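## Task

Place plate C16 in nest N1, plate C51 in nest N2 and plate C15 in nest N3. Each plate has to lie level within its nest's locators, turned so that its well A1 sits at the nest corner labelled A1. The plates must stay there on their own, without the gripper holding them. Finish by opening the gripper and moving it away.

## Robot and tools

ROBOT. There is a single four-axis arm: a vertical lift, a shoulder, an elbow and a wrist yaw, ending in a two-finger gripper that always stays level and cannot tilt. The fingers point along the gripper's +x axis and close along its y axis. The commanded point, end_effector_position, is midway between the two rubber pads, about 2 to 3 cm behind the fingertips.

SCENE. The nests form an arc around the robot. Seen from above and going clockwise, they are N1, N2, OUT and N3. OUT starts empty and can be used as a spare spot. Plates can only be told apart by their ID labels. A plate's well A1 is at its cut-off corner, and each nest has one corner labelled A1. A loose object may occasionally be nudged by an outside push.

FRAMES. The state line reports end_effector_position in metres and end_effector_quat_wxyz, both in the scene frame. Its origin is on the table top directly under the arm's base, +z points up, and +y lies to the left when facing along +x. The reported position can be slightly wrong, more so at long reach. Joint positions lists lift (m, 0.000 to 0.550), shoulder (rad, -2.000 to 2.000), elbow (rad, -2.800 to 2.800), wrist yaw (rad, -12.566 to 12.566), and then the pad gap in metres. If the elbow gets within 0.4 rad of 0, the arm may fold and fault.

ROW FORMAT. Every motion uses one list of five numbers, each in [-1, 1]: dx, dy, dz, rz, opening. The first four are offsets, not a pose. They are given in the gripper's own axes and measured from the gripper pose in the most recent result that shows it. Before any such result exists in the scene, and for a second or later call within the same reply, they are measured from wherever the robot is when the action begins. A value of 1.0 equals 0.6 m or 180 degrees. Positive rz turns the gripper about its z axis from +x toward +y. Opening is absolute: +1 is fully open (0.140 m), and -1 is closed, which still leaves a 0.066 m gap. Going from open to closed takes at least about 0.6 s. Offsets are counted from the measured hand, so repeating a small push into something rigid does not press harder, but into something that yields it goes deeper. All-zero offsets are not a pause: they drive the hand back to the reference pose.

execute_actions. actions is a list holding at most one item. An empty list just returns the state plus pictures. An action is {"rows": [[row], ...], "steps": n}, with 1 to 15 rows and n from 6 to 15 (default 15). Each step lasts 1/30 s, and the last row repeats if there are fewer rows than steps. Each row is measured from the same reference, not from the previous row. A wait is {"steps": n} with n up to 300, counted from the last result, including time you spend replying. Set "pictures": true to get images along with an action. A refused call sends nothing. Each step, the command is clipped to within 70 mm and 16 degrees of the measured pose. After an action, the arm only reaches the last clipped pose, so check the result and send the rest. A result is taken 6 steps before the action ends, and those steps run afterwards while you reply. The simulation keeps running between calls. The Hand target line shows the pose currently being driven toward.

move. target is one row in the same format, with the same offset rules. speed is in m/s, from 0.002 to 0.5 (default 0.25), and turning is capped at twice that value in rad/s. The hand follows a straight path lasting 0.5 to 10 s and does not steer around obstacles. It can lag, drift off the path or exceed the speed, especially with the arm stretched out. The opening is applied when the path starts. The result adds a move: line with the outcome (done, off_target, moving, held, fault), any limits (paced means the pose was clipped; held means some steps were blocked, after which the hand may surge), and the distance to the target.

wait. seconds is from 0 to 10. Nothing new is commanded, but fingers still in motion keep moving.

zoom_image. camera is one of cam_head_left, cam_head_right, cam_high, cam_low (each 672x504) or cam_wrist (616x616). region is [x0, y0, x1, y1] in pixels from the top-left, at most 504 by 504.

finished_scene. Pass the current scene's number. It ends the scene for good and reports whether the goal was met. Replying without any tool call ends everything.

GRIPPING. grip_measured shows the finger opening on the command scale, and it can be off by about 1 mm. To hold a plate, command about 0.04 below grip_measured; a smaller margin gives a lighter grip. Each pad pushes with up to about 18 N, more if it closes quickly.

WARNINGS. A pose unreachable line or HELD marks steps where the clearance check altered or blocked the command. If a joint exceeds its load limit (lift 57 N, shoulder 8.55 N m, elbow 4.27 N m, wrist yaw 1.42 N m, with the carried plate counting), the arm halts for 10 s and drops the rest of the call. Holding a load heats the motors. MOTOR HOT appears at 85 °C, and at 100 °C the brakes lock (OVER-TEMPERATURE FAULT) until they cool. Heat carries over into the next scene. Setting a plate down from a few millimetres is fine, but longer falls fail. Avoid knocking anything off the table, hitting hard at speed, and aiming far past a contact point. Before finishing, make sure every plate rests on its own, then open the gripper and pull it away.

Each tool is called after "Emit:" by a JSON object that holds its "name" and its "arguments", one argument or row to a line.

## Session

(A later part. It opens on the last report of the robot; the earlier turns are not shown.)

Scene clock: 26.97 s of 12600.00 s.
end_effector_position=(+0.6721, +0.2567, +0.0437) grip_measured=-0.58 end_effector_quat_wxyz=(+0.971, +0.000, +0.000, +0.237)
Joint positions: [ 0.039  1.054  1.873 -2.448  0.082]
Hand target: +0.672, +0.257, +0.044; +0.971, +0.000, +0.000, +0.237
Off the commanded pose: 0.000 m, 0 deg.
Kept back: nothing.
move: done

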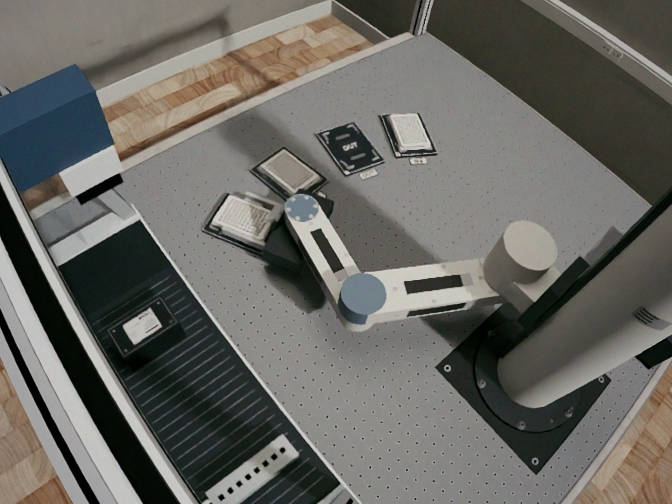

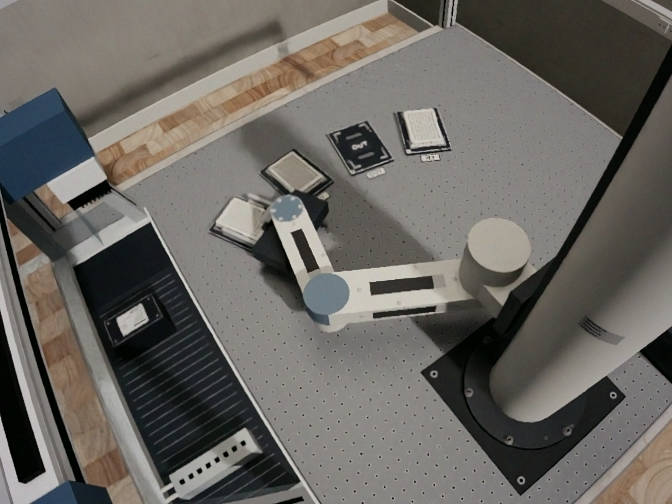

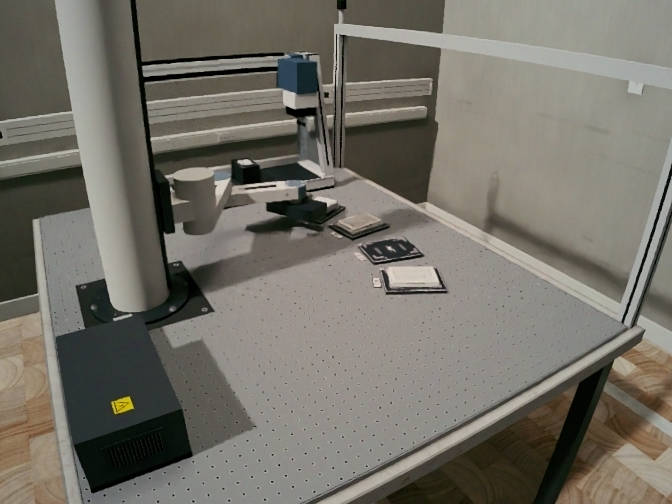

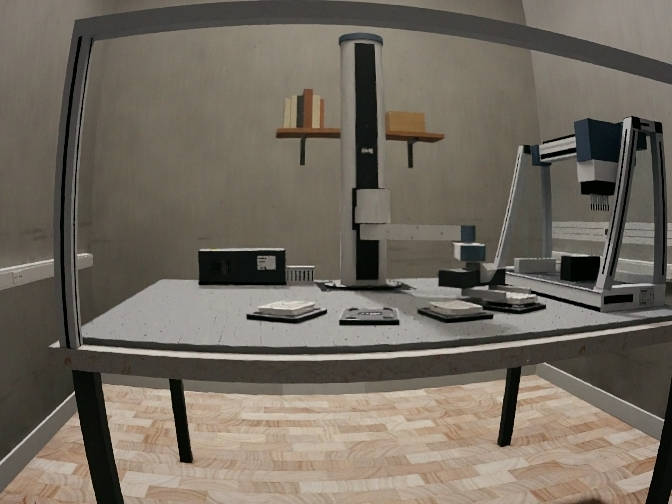

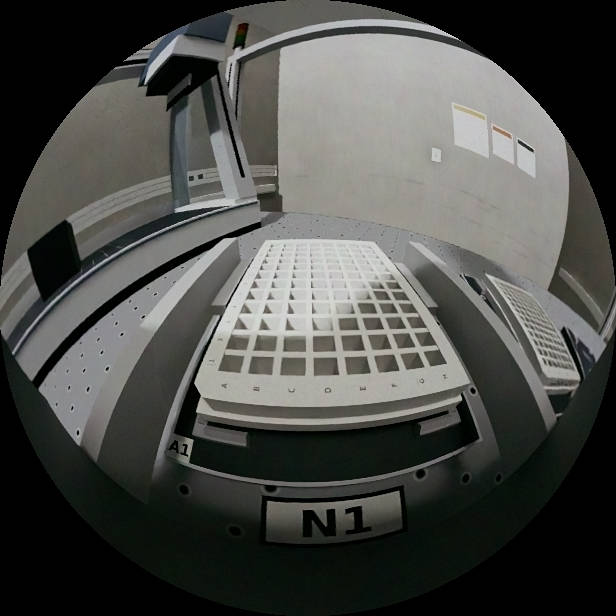

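Emit:
{"name": "move", "arguments": {
  "target": [0, 0, 0.0355, 0, -0.63],
  "speed": 0.15
}}

Emit:
{"name": "move", "arguments": {
  "target": [-0.1995, -0.5745, 0, -0.2113, -0.63],
  "speed": 0.4
}}

Emit:
{"name": "move", "arguments": {
  "target": [0, 0, -0.0355, 0, -0.63],
  "speed": 0.1
}}

Scene clock: 28.77 s of 12600.00 s.
end_effector_position=(+0.6721, +0.2567, +0.0650) grip_measured=-0.58 end_effector_quat_wxyz=(+0.971, +0.000, +0.000, +0.237)
Joint positions: [ 0.06   1.054  1.873 -2.448  0.082]
Hand target: +0.672, +0.257, +0.065; +0.971, +0.000, +0.000, +0.237
Off the commanded pose: 0.000 m, 0 deg.
Kept back: nothing.
move: done

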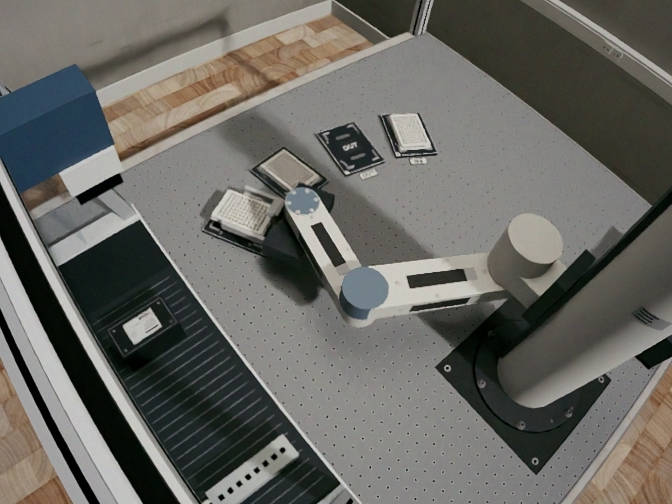

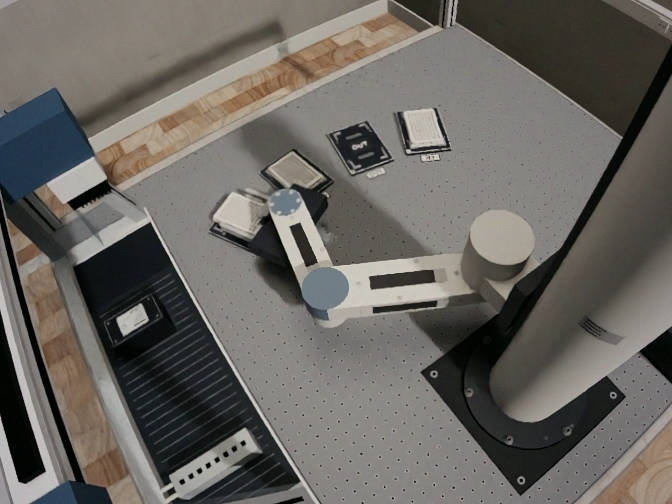

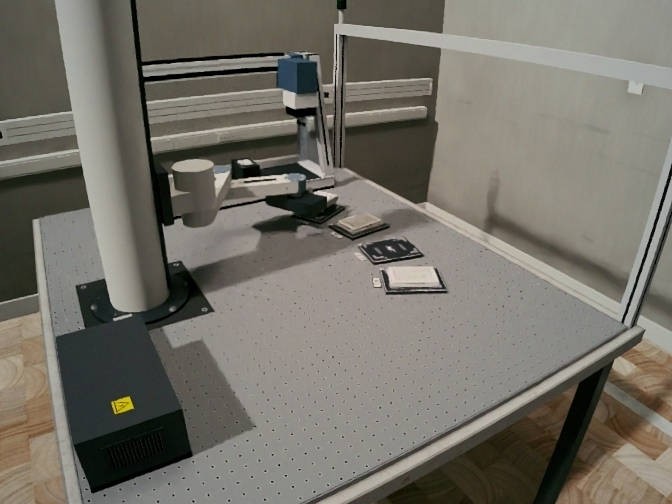

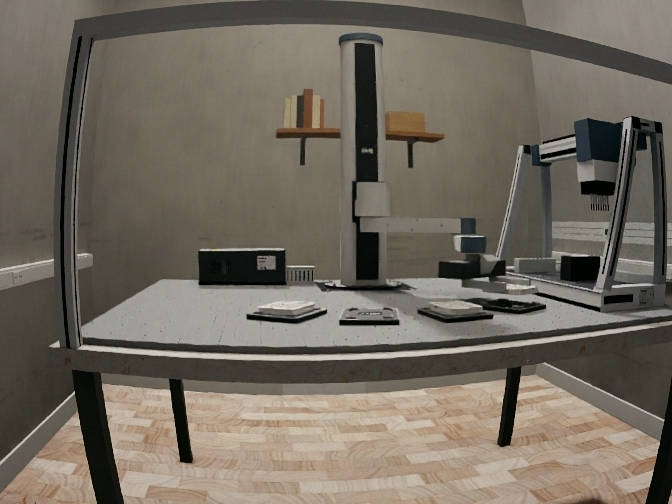

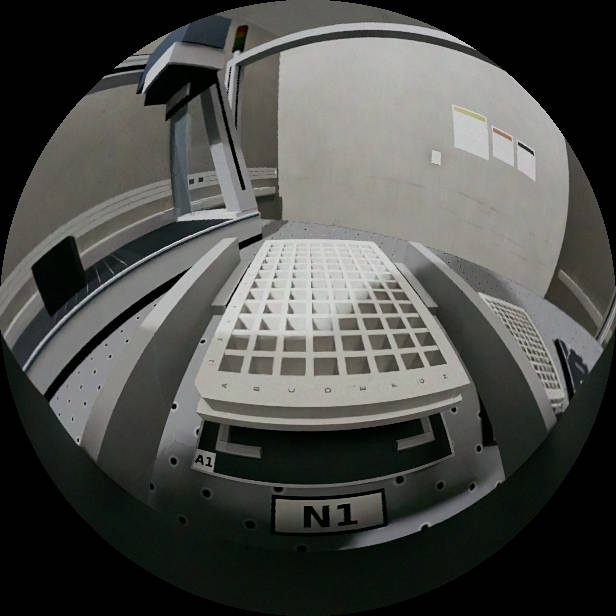

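Scene clock: 30.20 s of 12600.00 s.
end_effector_position=(+0.7248, -0.1046, +0.0650) grip_measured=-0.58 end_effector_quat_wxyz=(+0.996, +0.000, +0.000, -0.092)
Joint positions: [ 0.06   0.388  1.874 -2.447  0.082]
Hand target: +0.725, -0.104, +0.065; +0.996, +0.000, +0.000, -0.092
Off the commanded pose: 0.000 m, 0 deg.
Kept back: nothing.
move: done

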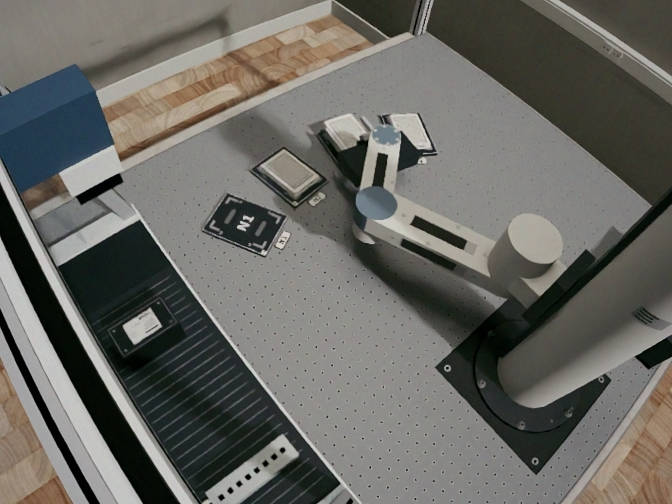

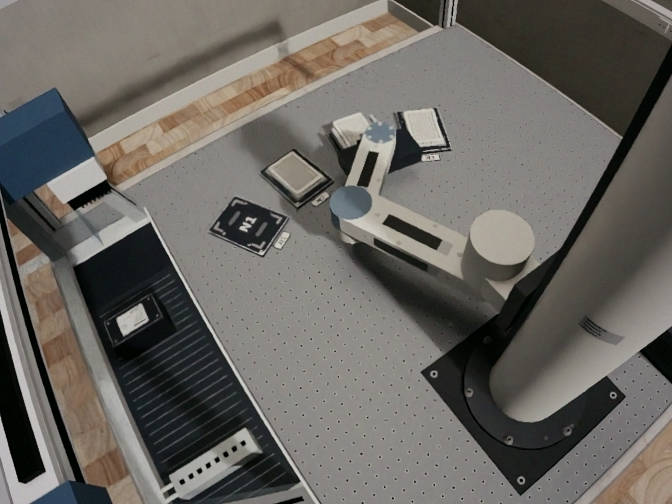

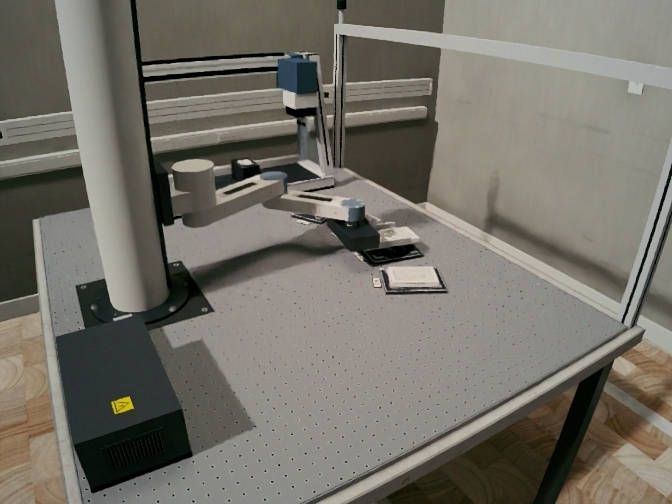

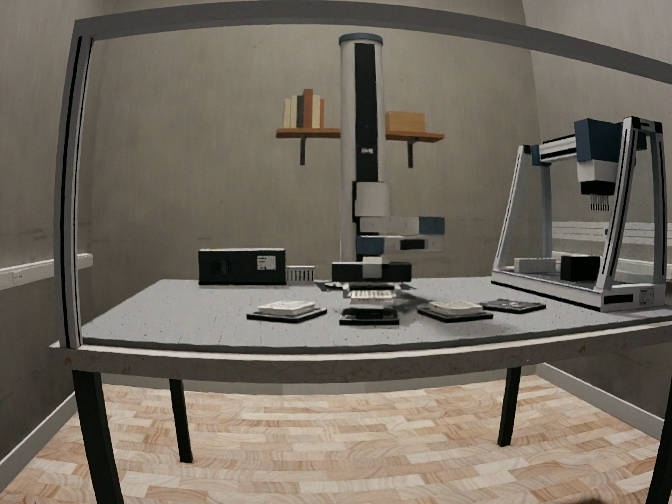

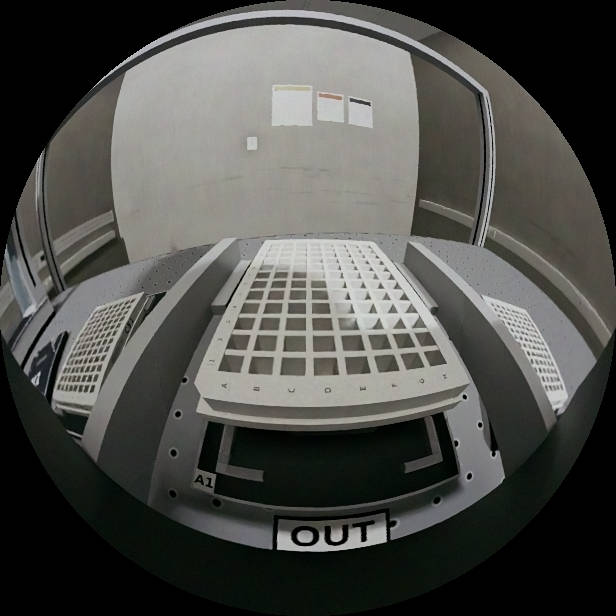

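Scene clock: 30.90 s of 12600.00 s.
end_effector_position=(+0.7248, -0.1046, +0.0436) grip_measured=-0.58 end_effector_quat_wxyz=(+0.996, +0.000, +0.000, -0.092)
Joint positions: [ 0.039  0.388  1.874 -2.447  0.082]
Hand target: +0.725, -0.105, +0.044; +0.996, +0.000, +0.000, -0.092
Off the commanded pose: 0.000 m, 0 deg.
Kept back: nothing.
move: done

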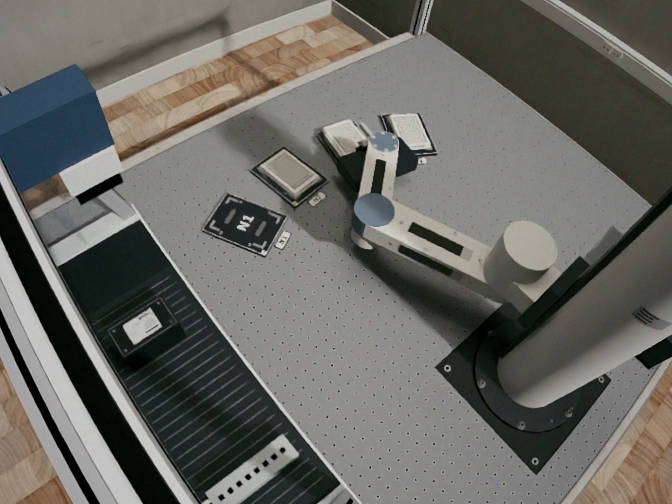

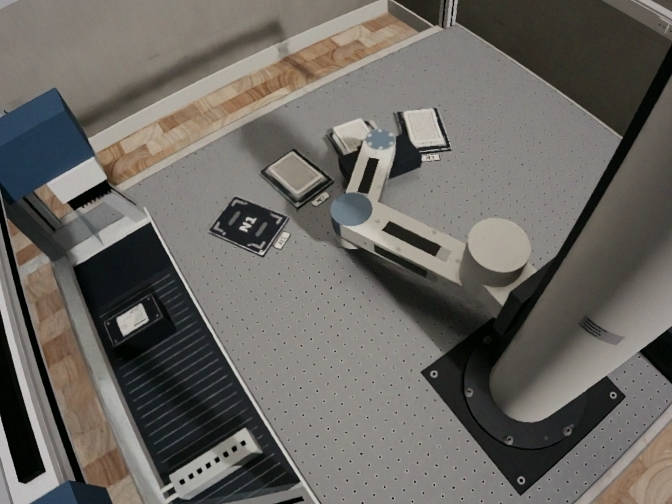

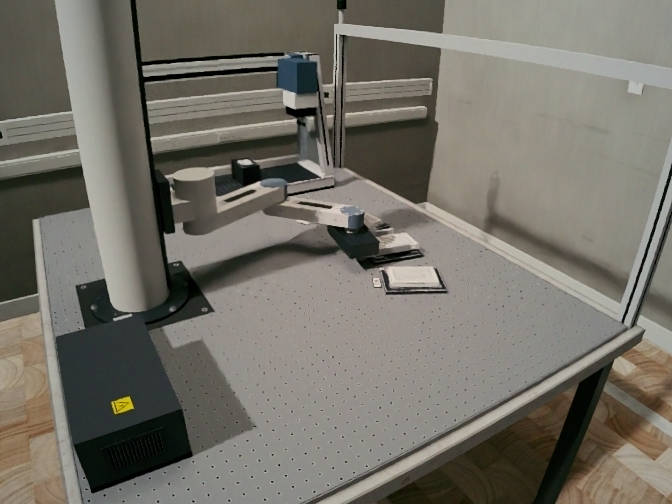

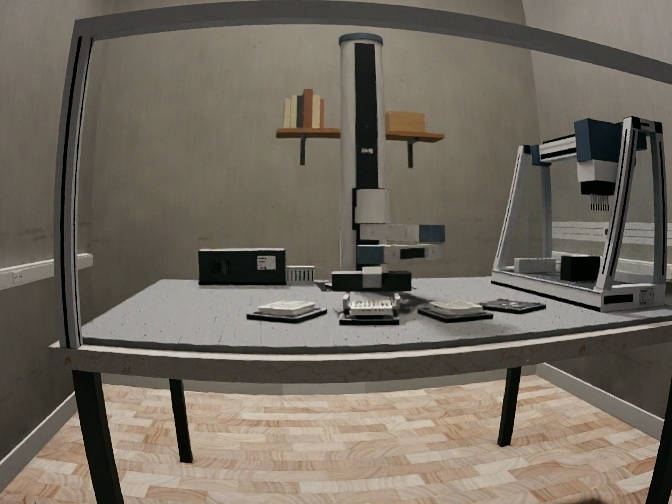

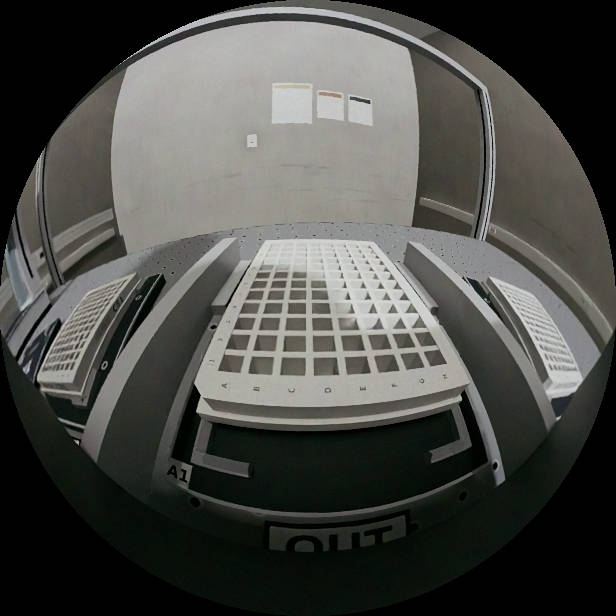

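Emit:
{"name": "zoom_image", "arguments": {
  "camera": "cam_wrist",
  "region": [160, 410, 280, 500]
}}

Emit:
{"name": "zoom_image", "arguments": {
  "camera": "cam_wrist",
  "region": [390, 400, 510, 490]
}}

Emit:
{"name": "zoom_image", "arguments": {
  "camera": "cam_low",
  "region": [325, 280, 415, 330]
}}

Region (160, 410, 280, 500) of cam_wrist's 616x616 image, scaled by 4.200, with more detail than that image has; it fills the top 378 rows of this view, and the rest is white.

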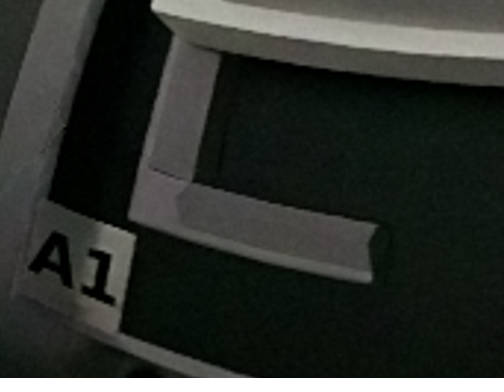

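Region (390, 400, 510, 490) of cam_wrist's 616x616 image, scaled by 4.200, with more detail than that image has; it fills the top 378 rows of this view, and the rest is white.

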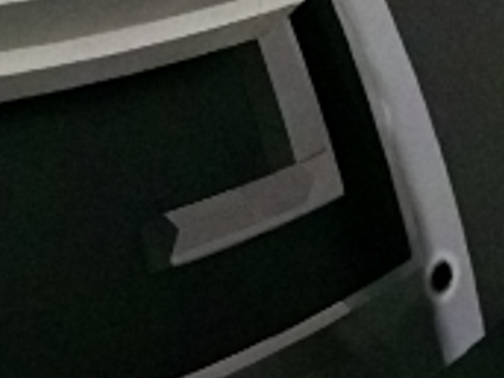

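Region (325, 280, 415, 330) of cam_low's 672x504 image, scaled by 5.600, with more detail than that image has.

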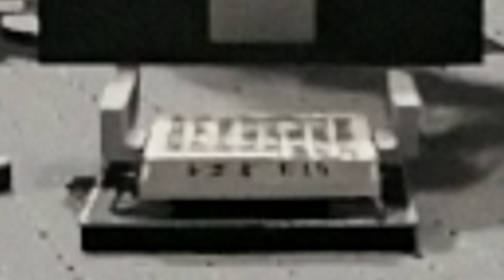

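Emit:
{"name": "move", "arguments": {
  "target": [-0.0178, -0.0038, 0, -0.0044, -0.63],
  "speed": 0.05
}}

Emit:
{"name": "zoom_image", "arguments": {
  "camera": "cam_wrist",
  "region": [160, 390, 280, 480]
}}

Emit:
{"name": "zoom_image", "arguments": {
  "camera": "cam_wrist",
  "region": [390, 380, 510, 470]
}}

Scene clock: 36.40 s of 12600.00 s.
end_effector_position=(+0.7139, -0.1050, +0.0436) grip_measured=-0.58 end_effector_quat_wxyz=(+0.995, +0.000, +0.000, -0.099)
Joint positions: [ 0.039  0.417  1.806 -2.422  0.082]
Hand target: +0.714, -0.105, +0.044; +0.995, +0.000, +0.000, -0.099
Off the commanded pose: 0.000 m, 0 deg.
Kept back: nothing.
After step 90, 1.80 s passed at rest.
move: done

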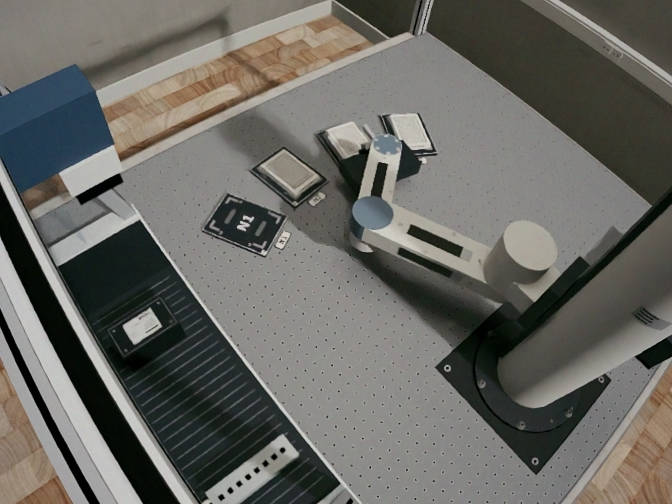

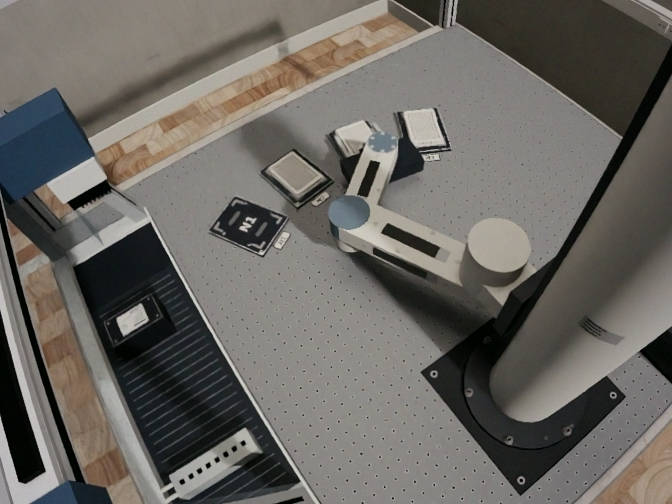

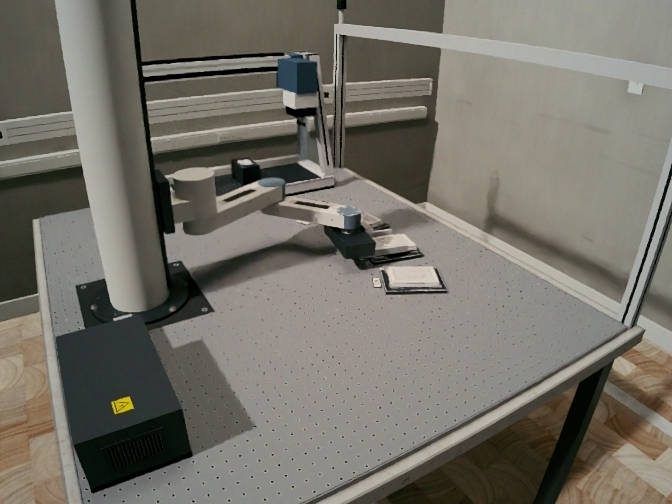

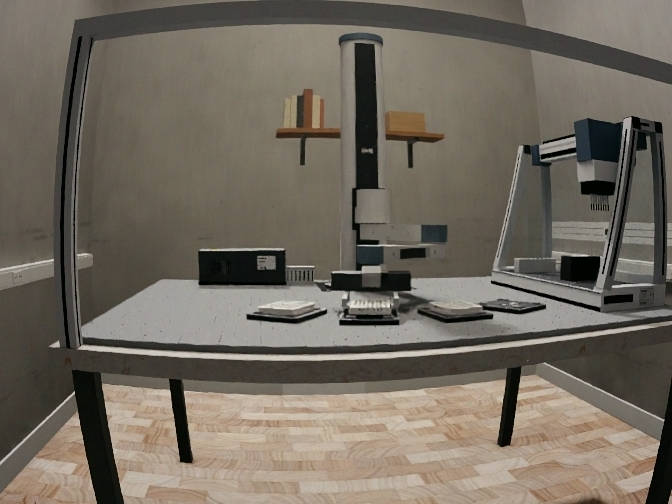

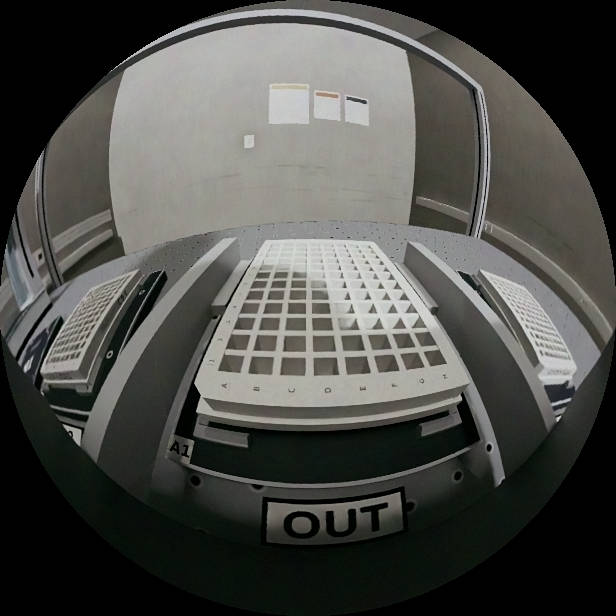

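Region (160, 390, 280, 480) of cam_wrist's 616x616 image, scaled by 4.200, with more detail than that image has; it fills the top 378 rows of this view, and the rest is white.

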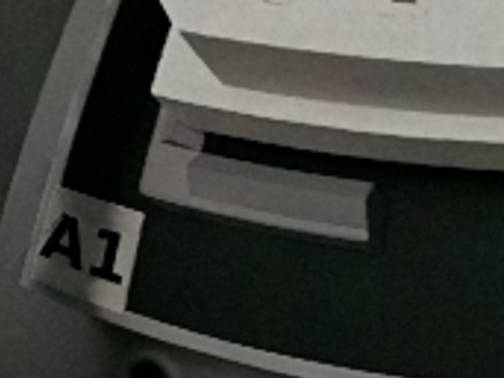

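Region (390, 380, 510, 470) of cam_wrist's 616x616 image, scaled by 4.200, with more detail than that image has; it fills the top 378 rows of this view, and the rest is white.

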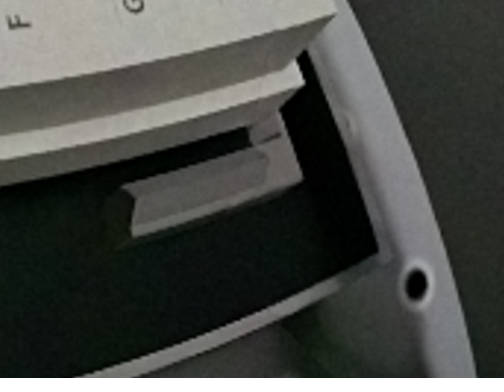

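Emit:
{"name": "move", "arguments": {
  "target": [-0.0008, -0.0003, -0.0125, -0.0008, -0.63],
  "speed": 0.02
}}

Scene clock: 37.53 s of 12600.00 s.
end_effector_position=(+0.7134, -0.1051, +0.0361) grip_measured=-0.58 end_effector_quat_wxyz=(+0.995, +0.000, +0.000, -0.101)
Joint positions: [ 0.031  0.419  1.803 -2.423  0.082]
Hand target: +0.713, -0.105, +0.036; +0.995, +0.000, +0.000, -0.101
Off the commanded pose: 0.000 m, 0 deg.
Kept back: nothing.
move: done

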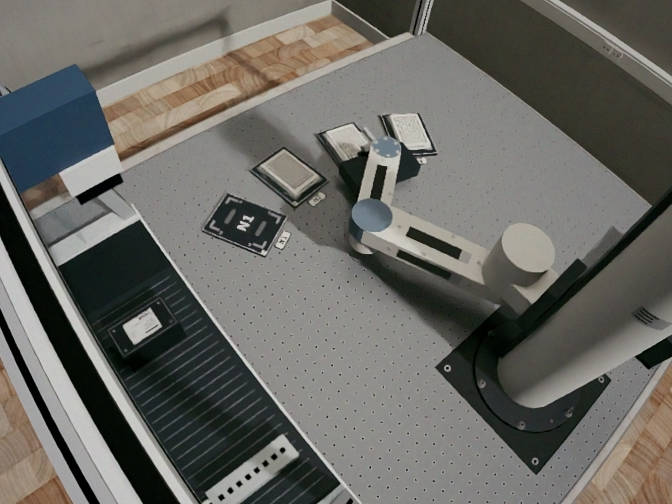

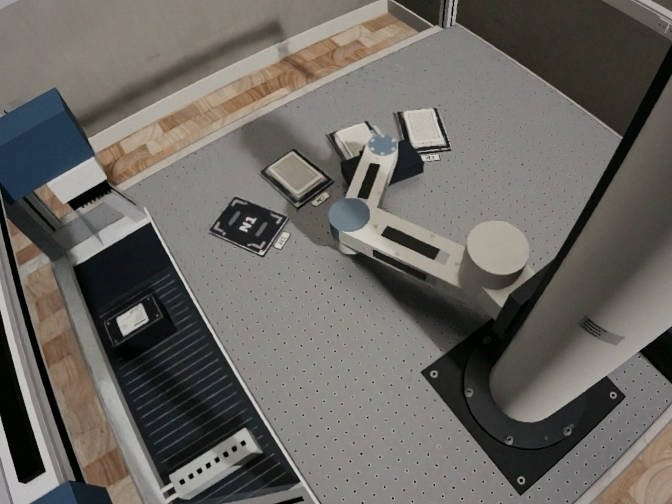

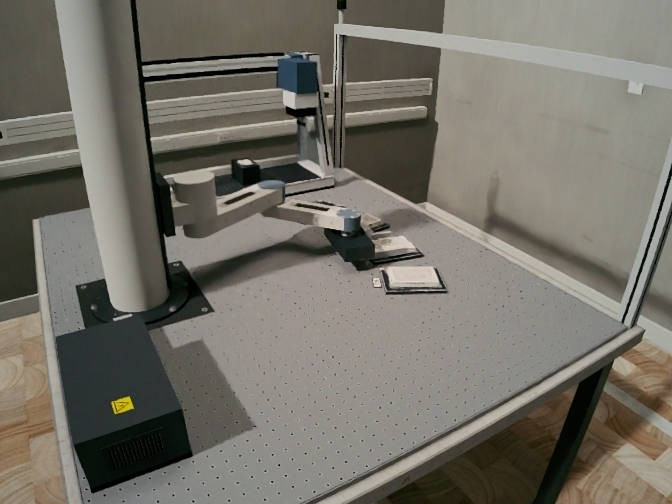

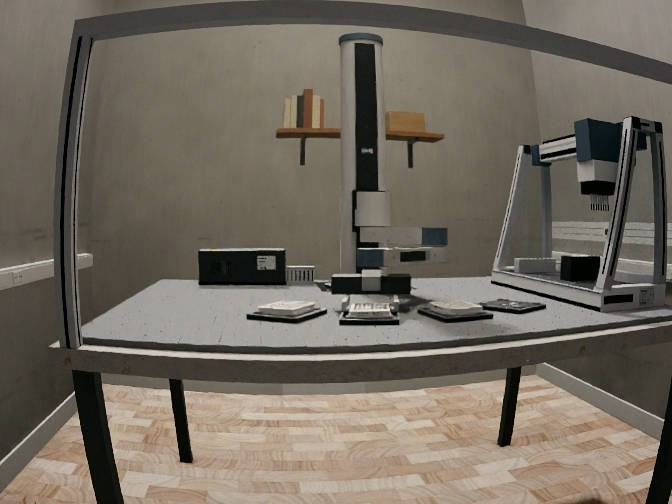

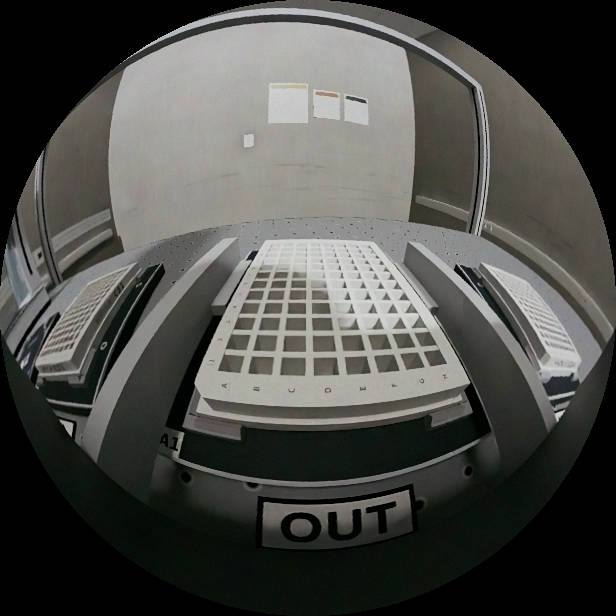

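Emit:
{"name": "zoom_image", "arguments": {
  "camera": "cam_wrist",
  "region": [160, 370, 280, 460]
}}

Emit:
{"name": "zoom_image", "arguments": {
  "camera": "cam_wrist",
  "region": [390, 360, 510, 450]
}}

Emit:
{"name": "zoom_image", "arguments": {
  "camera": "cam_wrist",
  "region": [250, 230, 390, 270]
}}

Region (160, 370, 280, 460) of cam_wrist's 616x616 image, scaled by 4.200, with more detail than that image has; it fills the top 378 rows of this view, and the rest is white.

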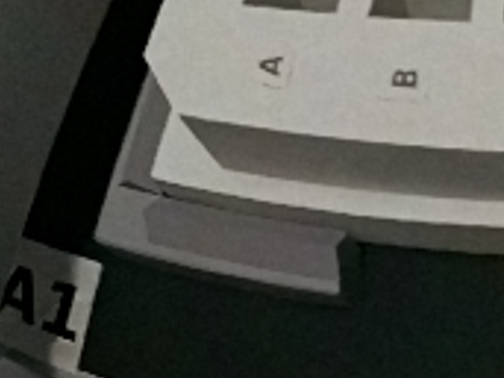

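Region (390, 360, 510, 450) of cam_wrist's 616x616 image, scaled by 4.200, with more detail than that image has; it fills the top 378 rows of this view, and the rest is white.

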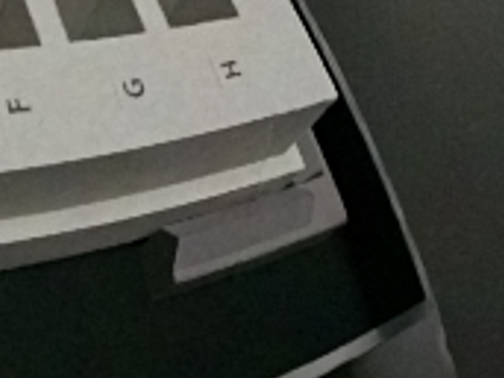

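Region (250, 230, 390, 270) of cam_wrist's 616x616 image, scaled by 3.600, with more detail than that image has; it fills the top 144 rows of this view, and the rest is white.

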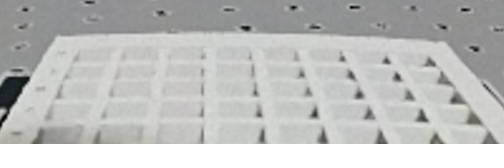

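Emit:
{"name": "execute_actions", "arguments": {
  "actions": [
    {"rows": [[0,0,0,0,-0.5],[0,0,0,0,-0.4],[0,0,0,0,-0.2],[0,0,0,0,0],[0,0,0,0,0],[0,0,0,0,0],[0,0,0.005,0,0],[0,0,0.012,0,0],[0,0,0.02,0,0],[0,0,0.0265,0,0]], "steps": 15}
  ]
}}

Emit:
{"name": "move", "arguments": {
  "target": [-0.0311, -0.2999, 0, -0.0977, 0],
  "speed": 0.4
}}

Emit:
{"name": "move", "arguments": {
  "target": [0, 0, -0.0273, 0, 0],
  "speed": 0.06
}}

Scene clock: 39.97 s of 12600.00 s.
end_effector_position=(+0.7134, -0.1051, +0.0409) grip_measured=+0.00 end_effector_quat_wxyz=(+0.995, +0.000, +0.000, -0.101)
Joint positions: [ 0.036  0.419  1.803 -2.423  0.103]
Steps of this call (steps 1 to 64: nothing new was sent; steps 65 to 73: the first 9 steps of this action). Readings (end_effector_position):
65: (+0.7134, -0.1051, +0.0361)
66: (+0.7134, -0.1052, +0.0361)
68: (+0.7134, -0.1052, +0.0361)
72: (+0.7134, -0.1051, +0.0377)
73: the state above

Scene clock: 41.20 s of 12600.00 s.
end_effector_position=(+0.6590, -0.2779, +0.0520) grip_measured=+0.00 end_effector_quat_wxyz=(+0.968, +0.000, +0.000, -0.252)
Joint positions: [ 0.047  0.056  1.864 -2.429  0.103]
Hand target: +0.659, -0.278, +0.052; +0.968, +0.000, +0.000, -0.252
Off your previous action's commanded pose: 0.000 m, 0 deg at its last step (step 6 of this call).
Off the commanded pose: 0.000 m, 0 deg.
Kept back: nothing.
move: done

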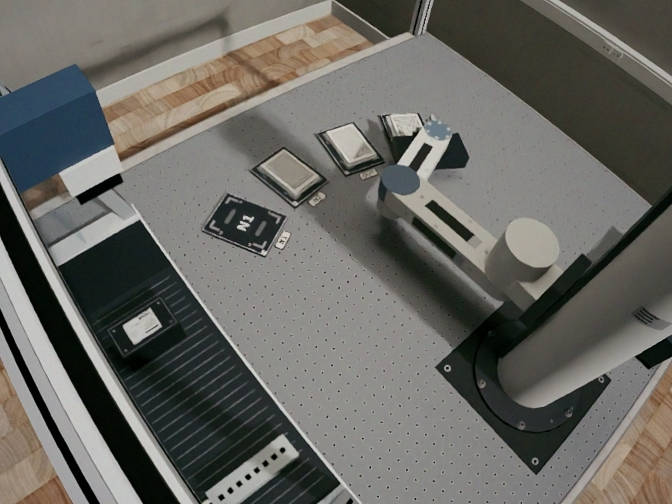

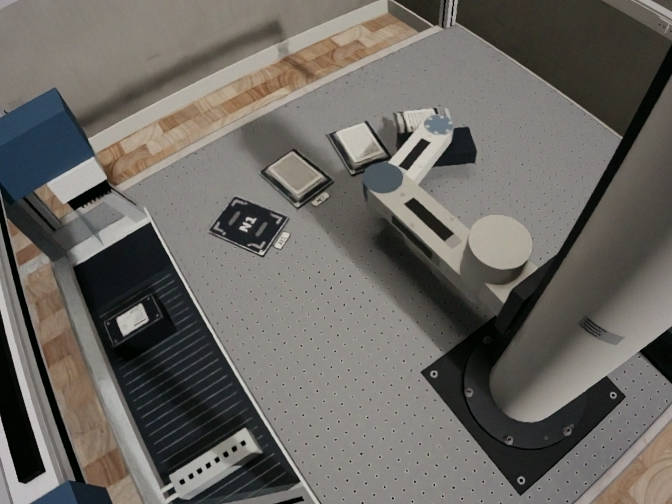

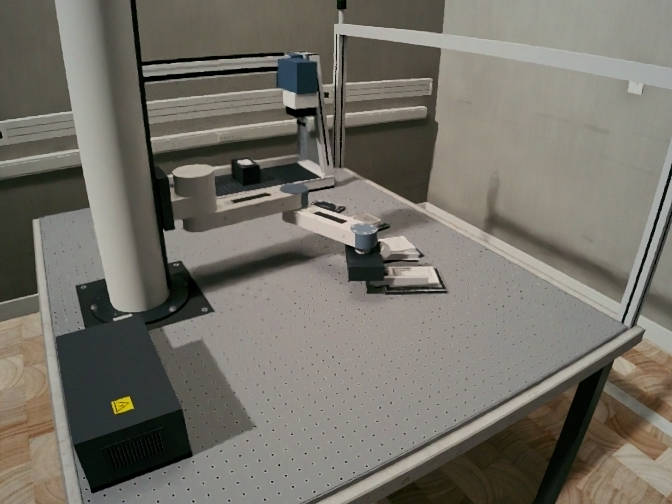

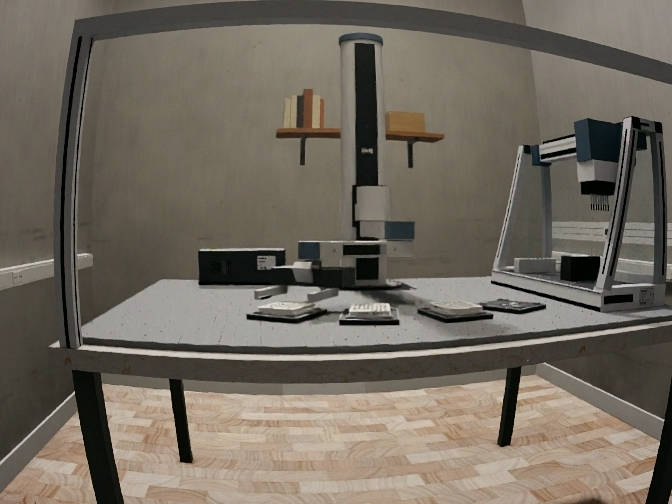

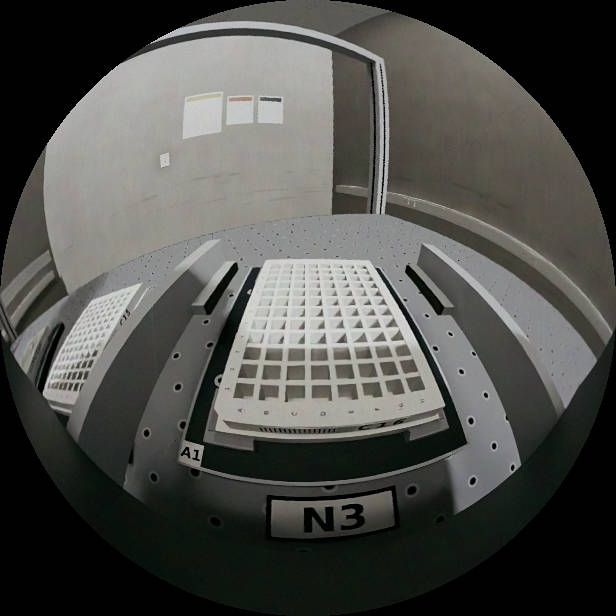

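Scene clock: 41.90 s of 12600.00 s.
end_effector_position=(+0.6589, -0.2779, +0.0356) grip_measured=+0.00 end_effector_quat_wxyz=(+0.968, +0.000, +0.000, -0.252)
Joint positions: [ 0.031  0.056  1.864 -2.429  0.103]
Hand target: +0.659, -0.278, +0.036; +0.968, +0.000, +0.000, -0.252
Off the commanded pose: 0.000 m, 0 deg.
Kept back: nothing.
move: done

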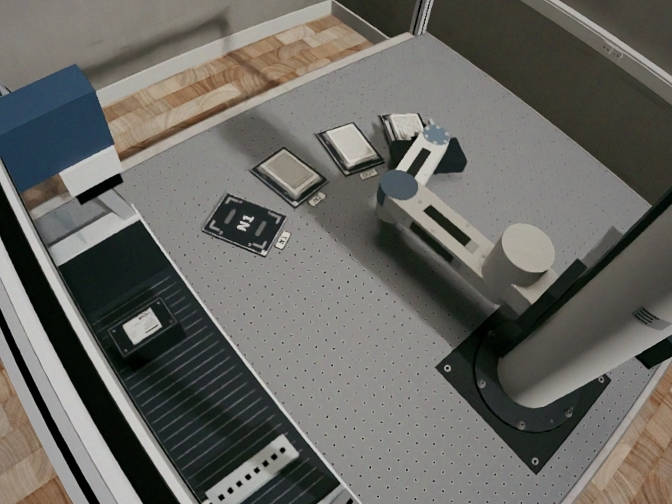

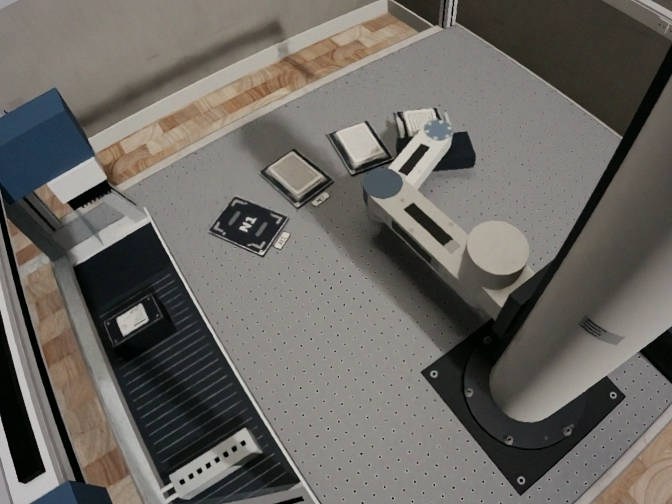

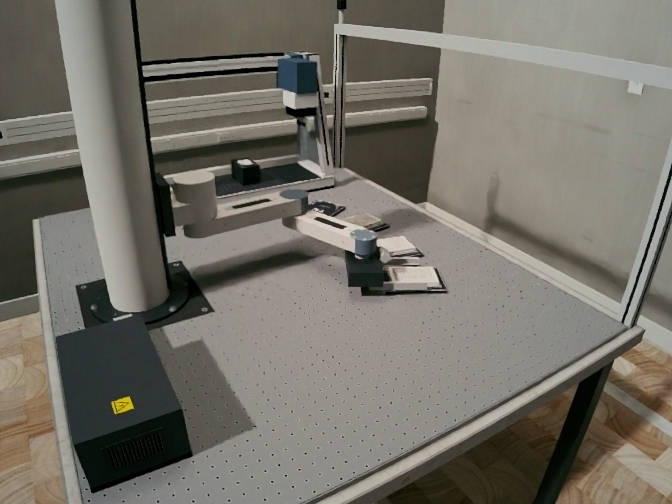

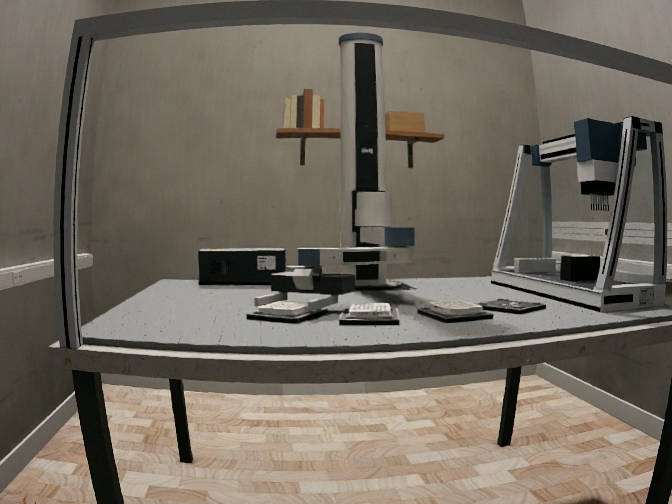

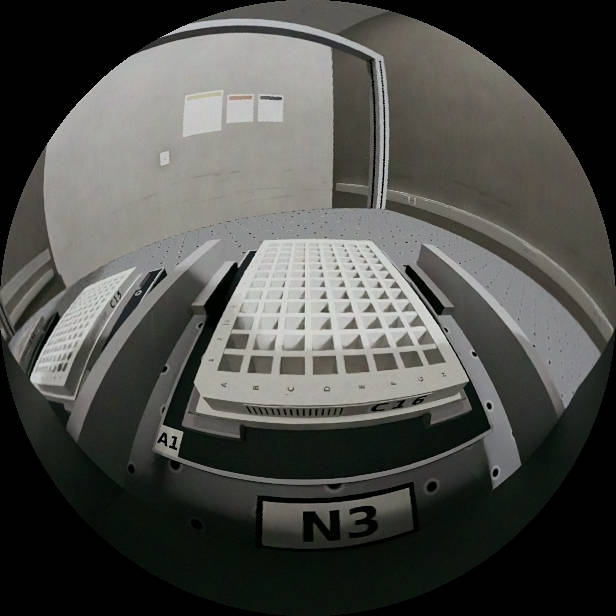

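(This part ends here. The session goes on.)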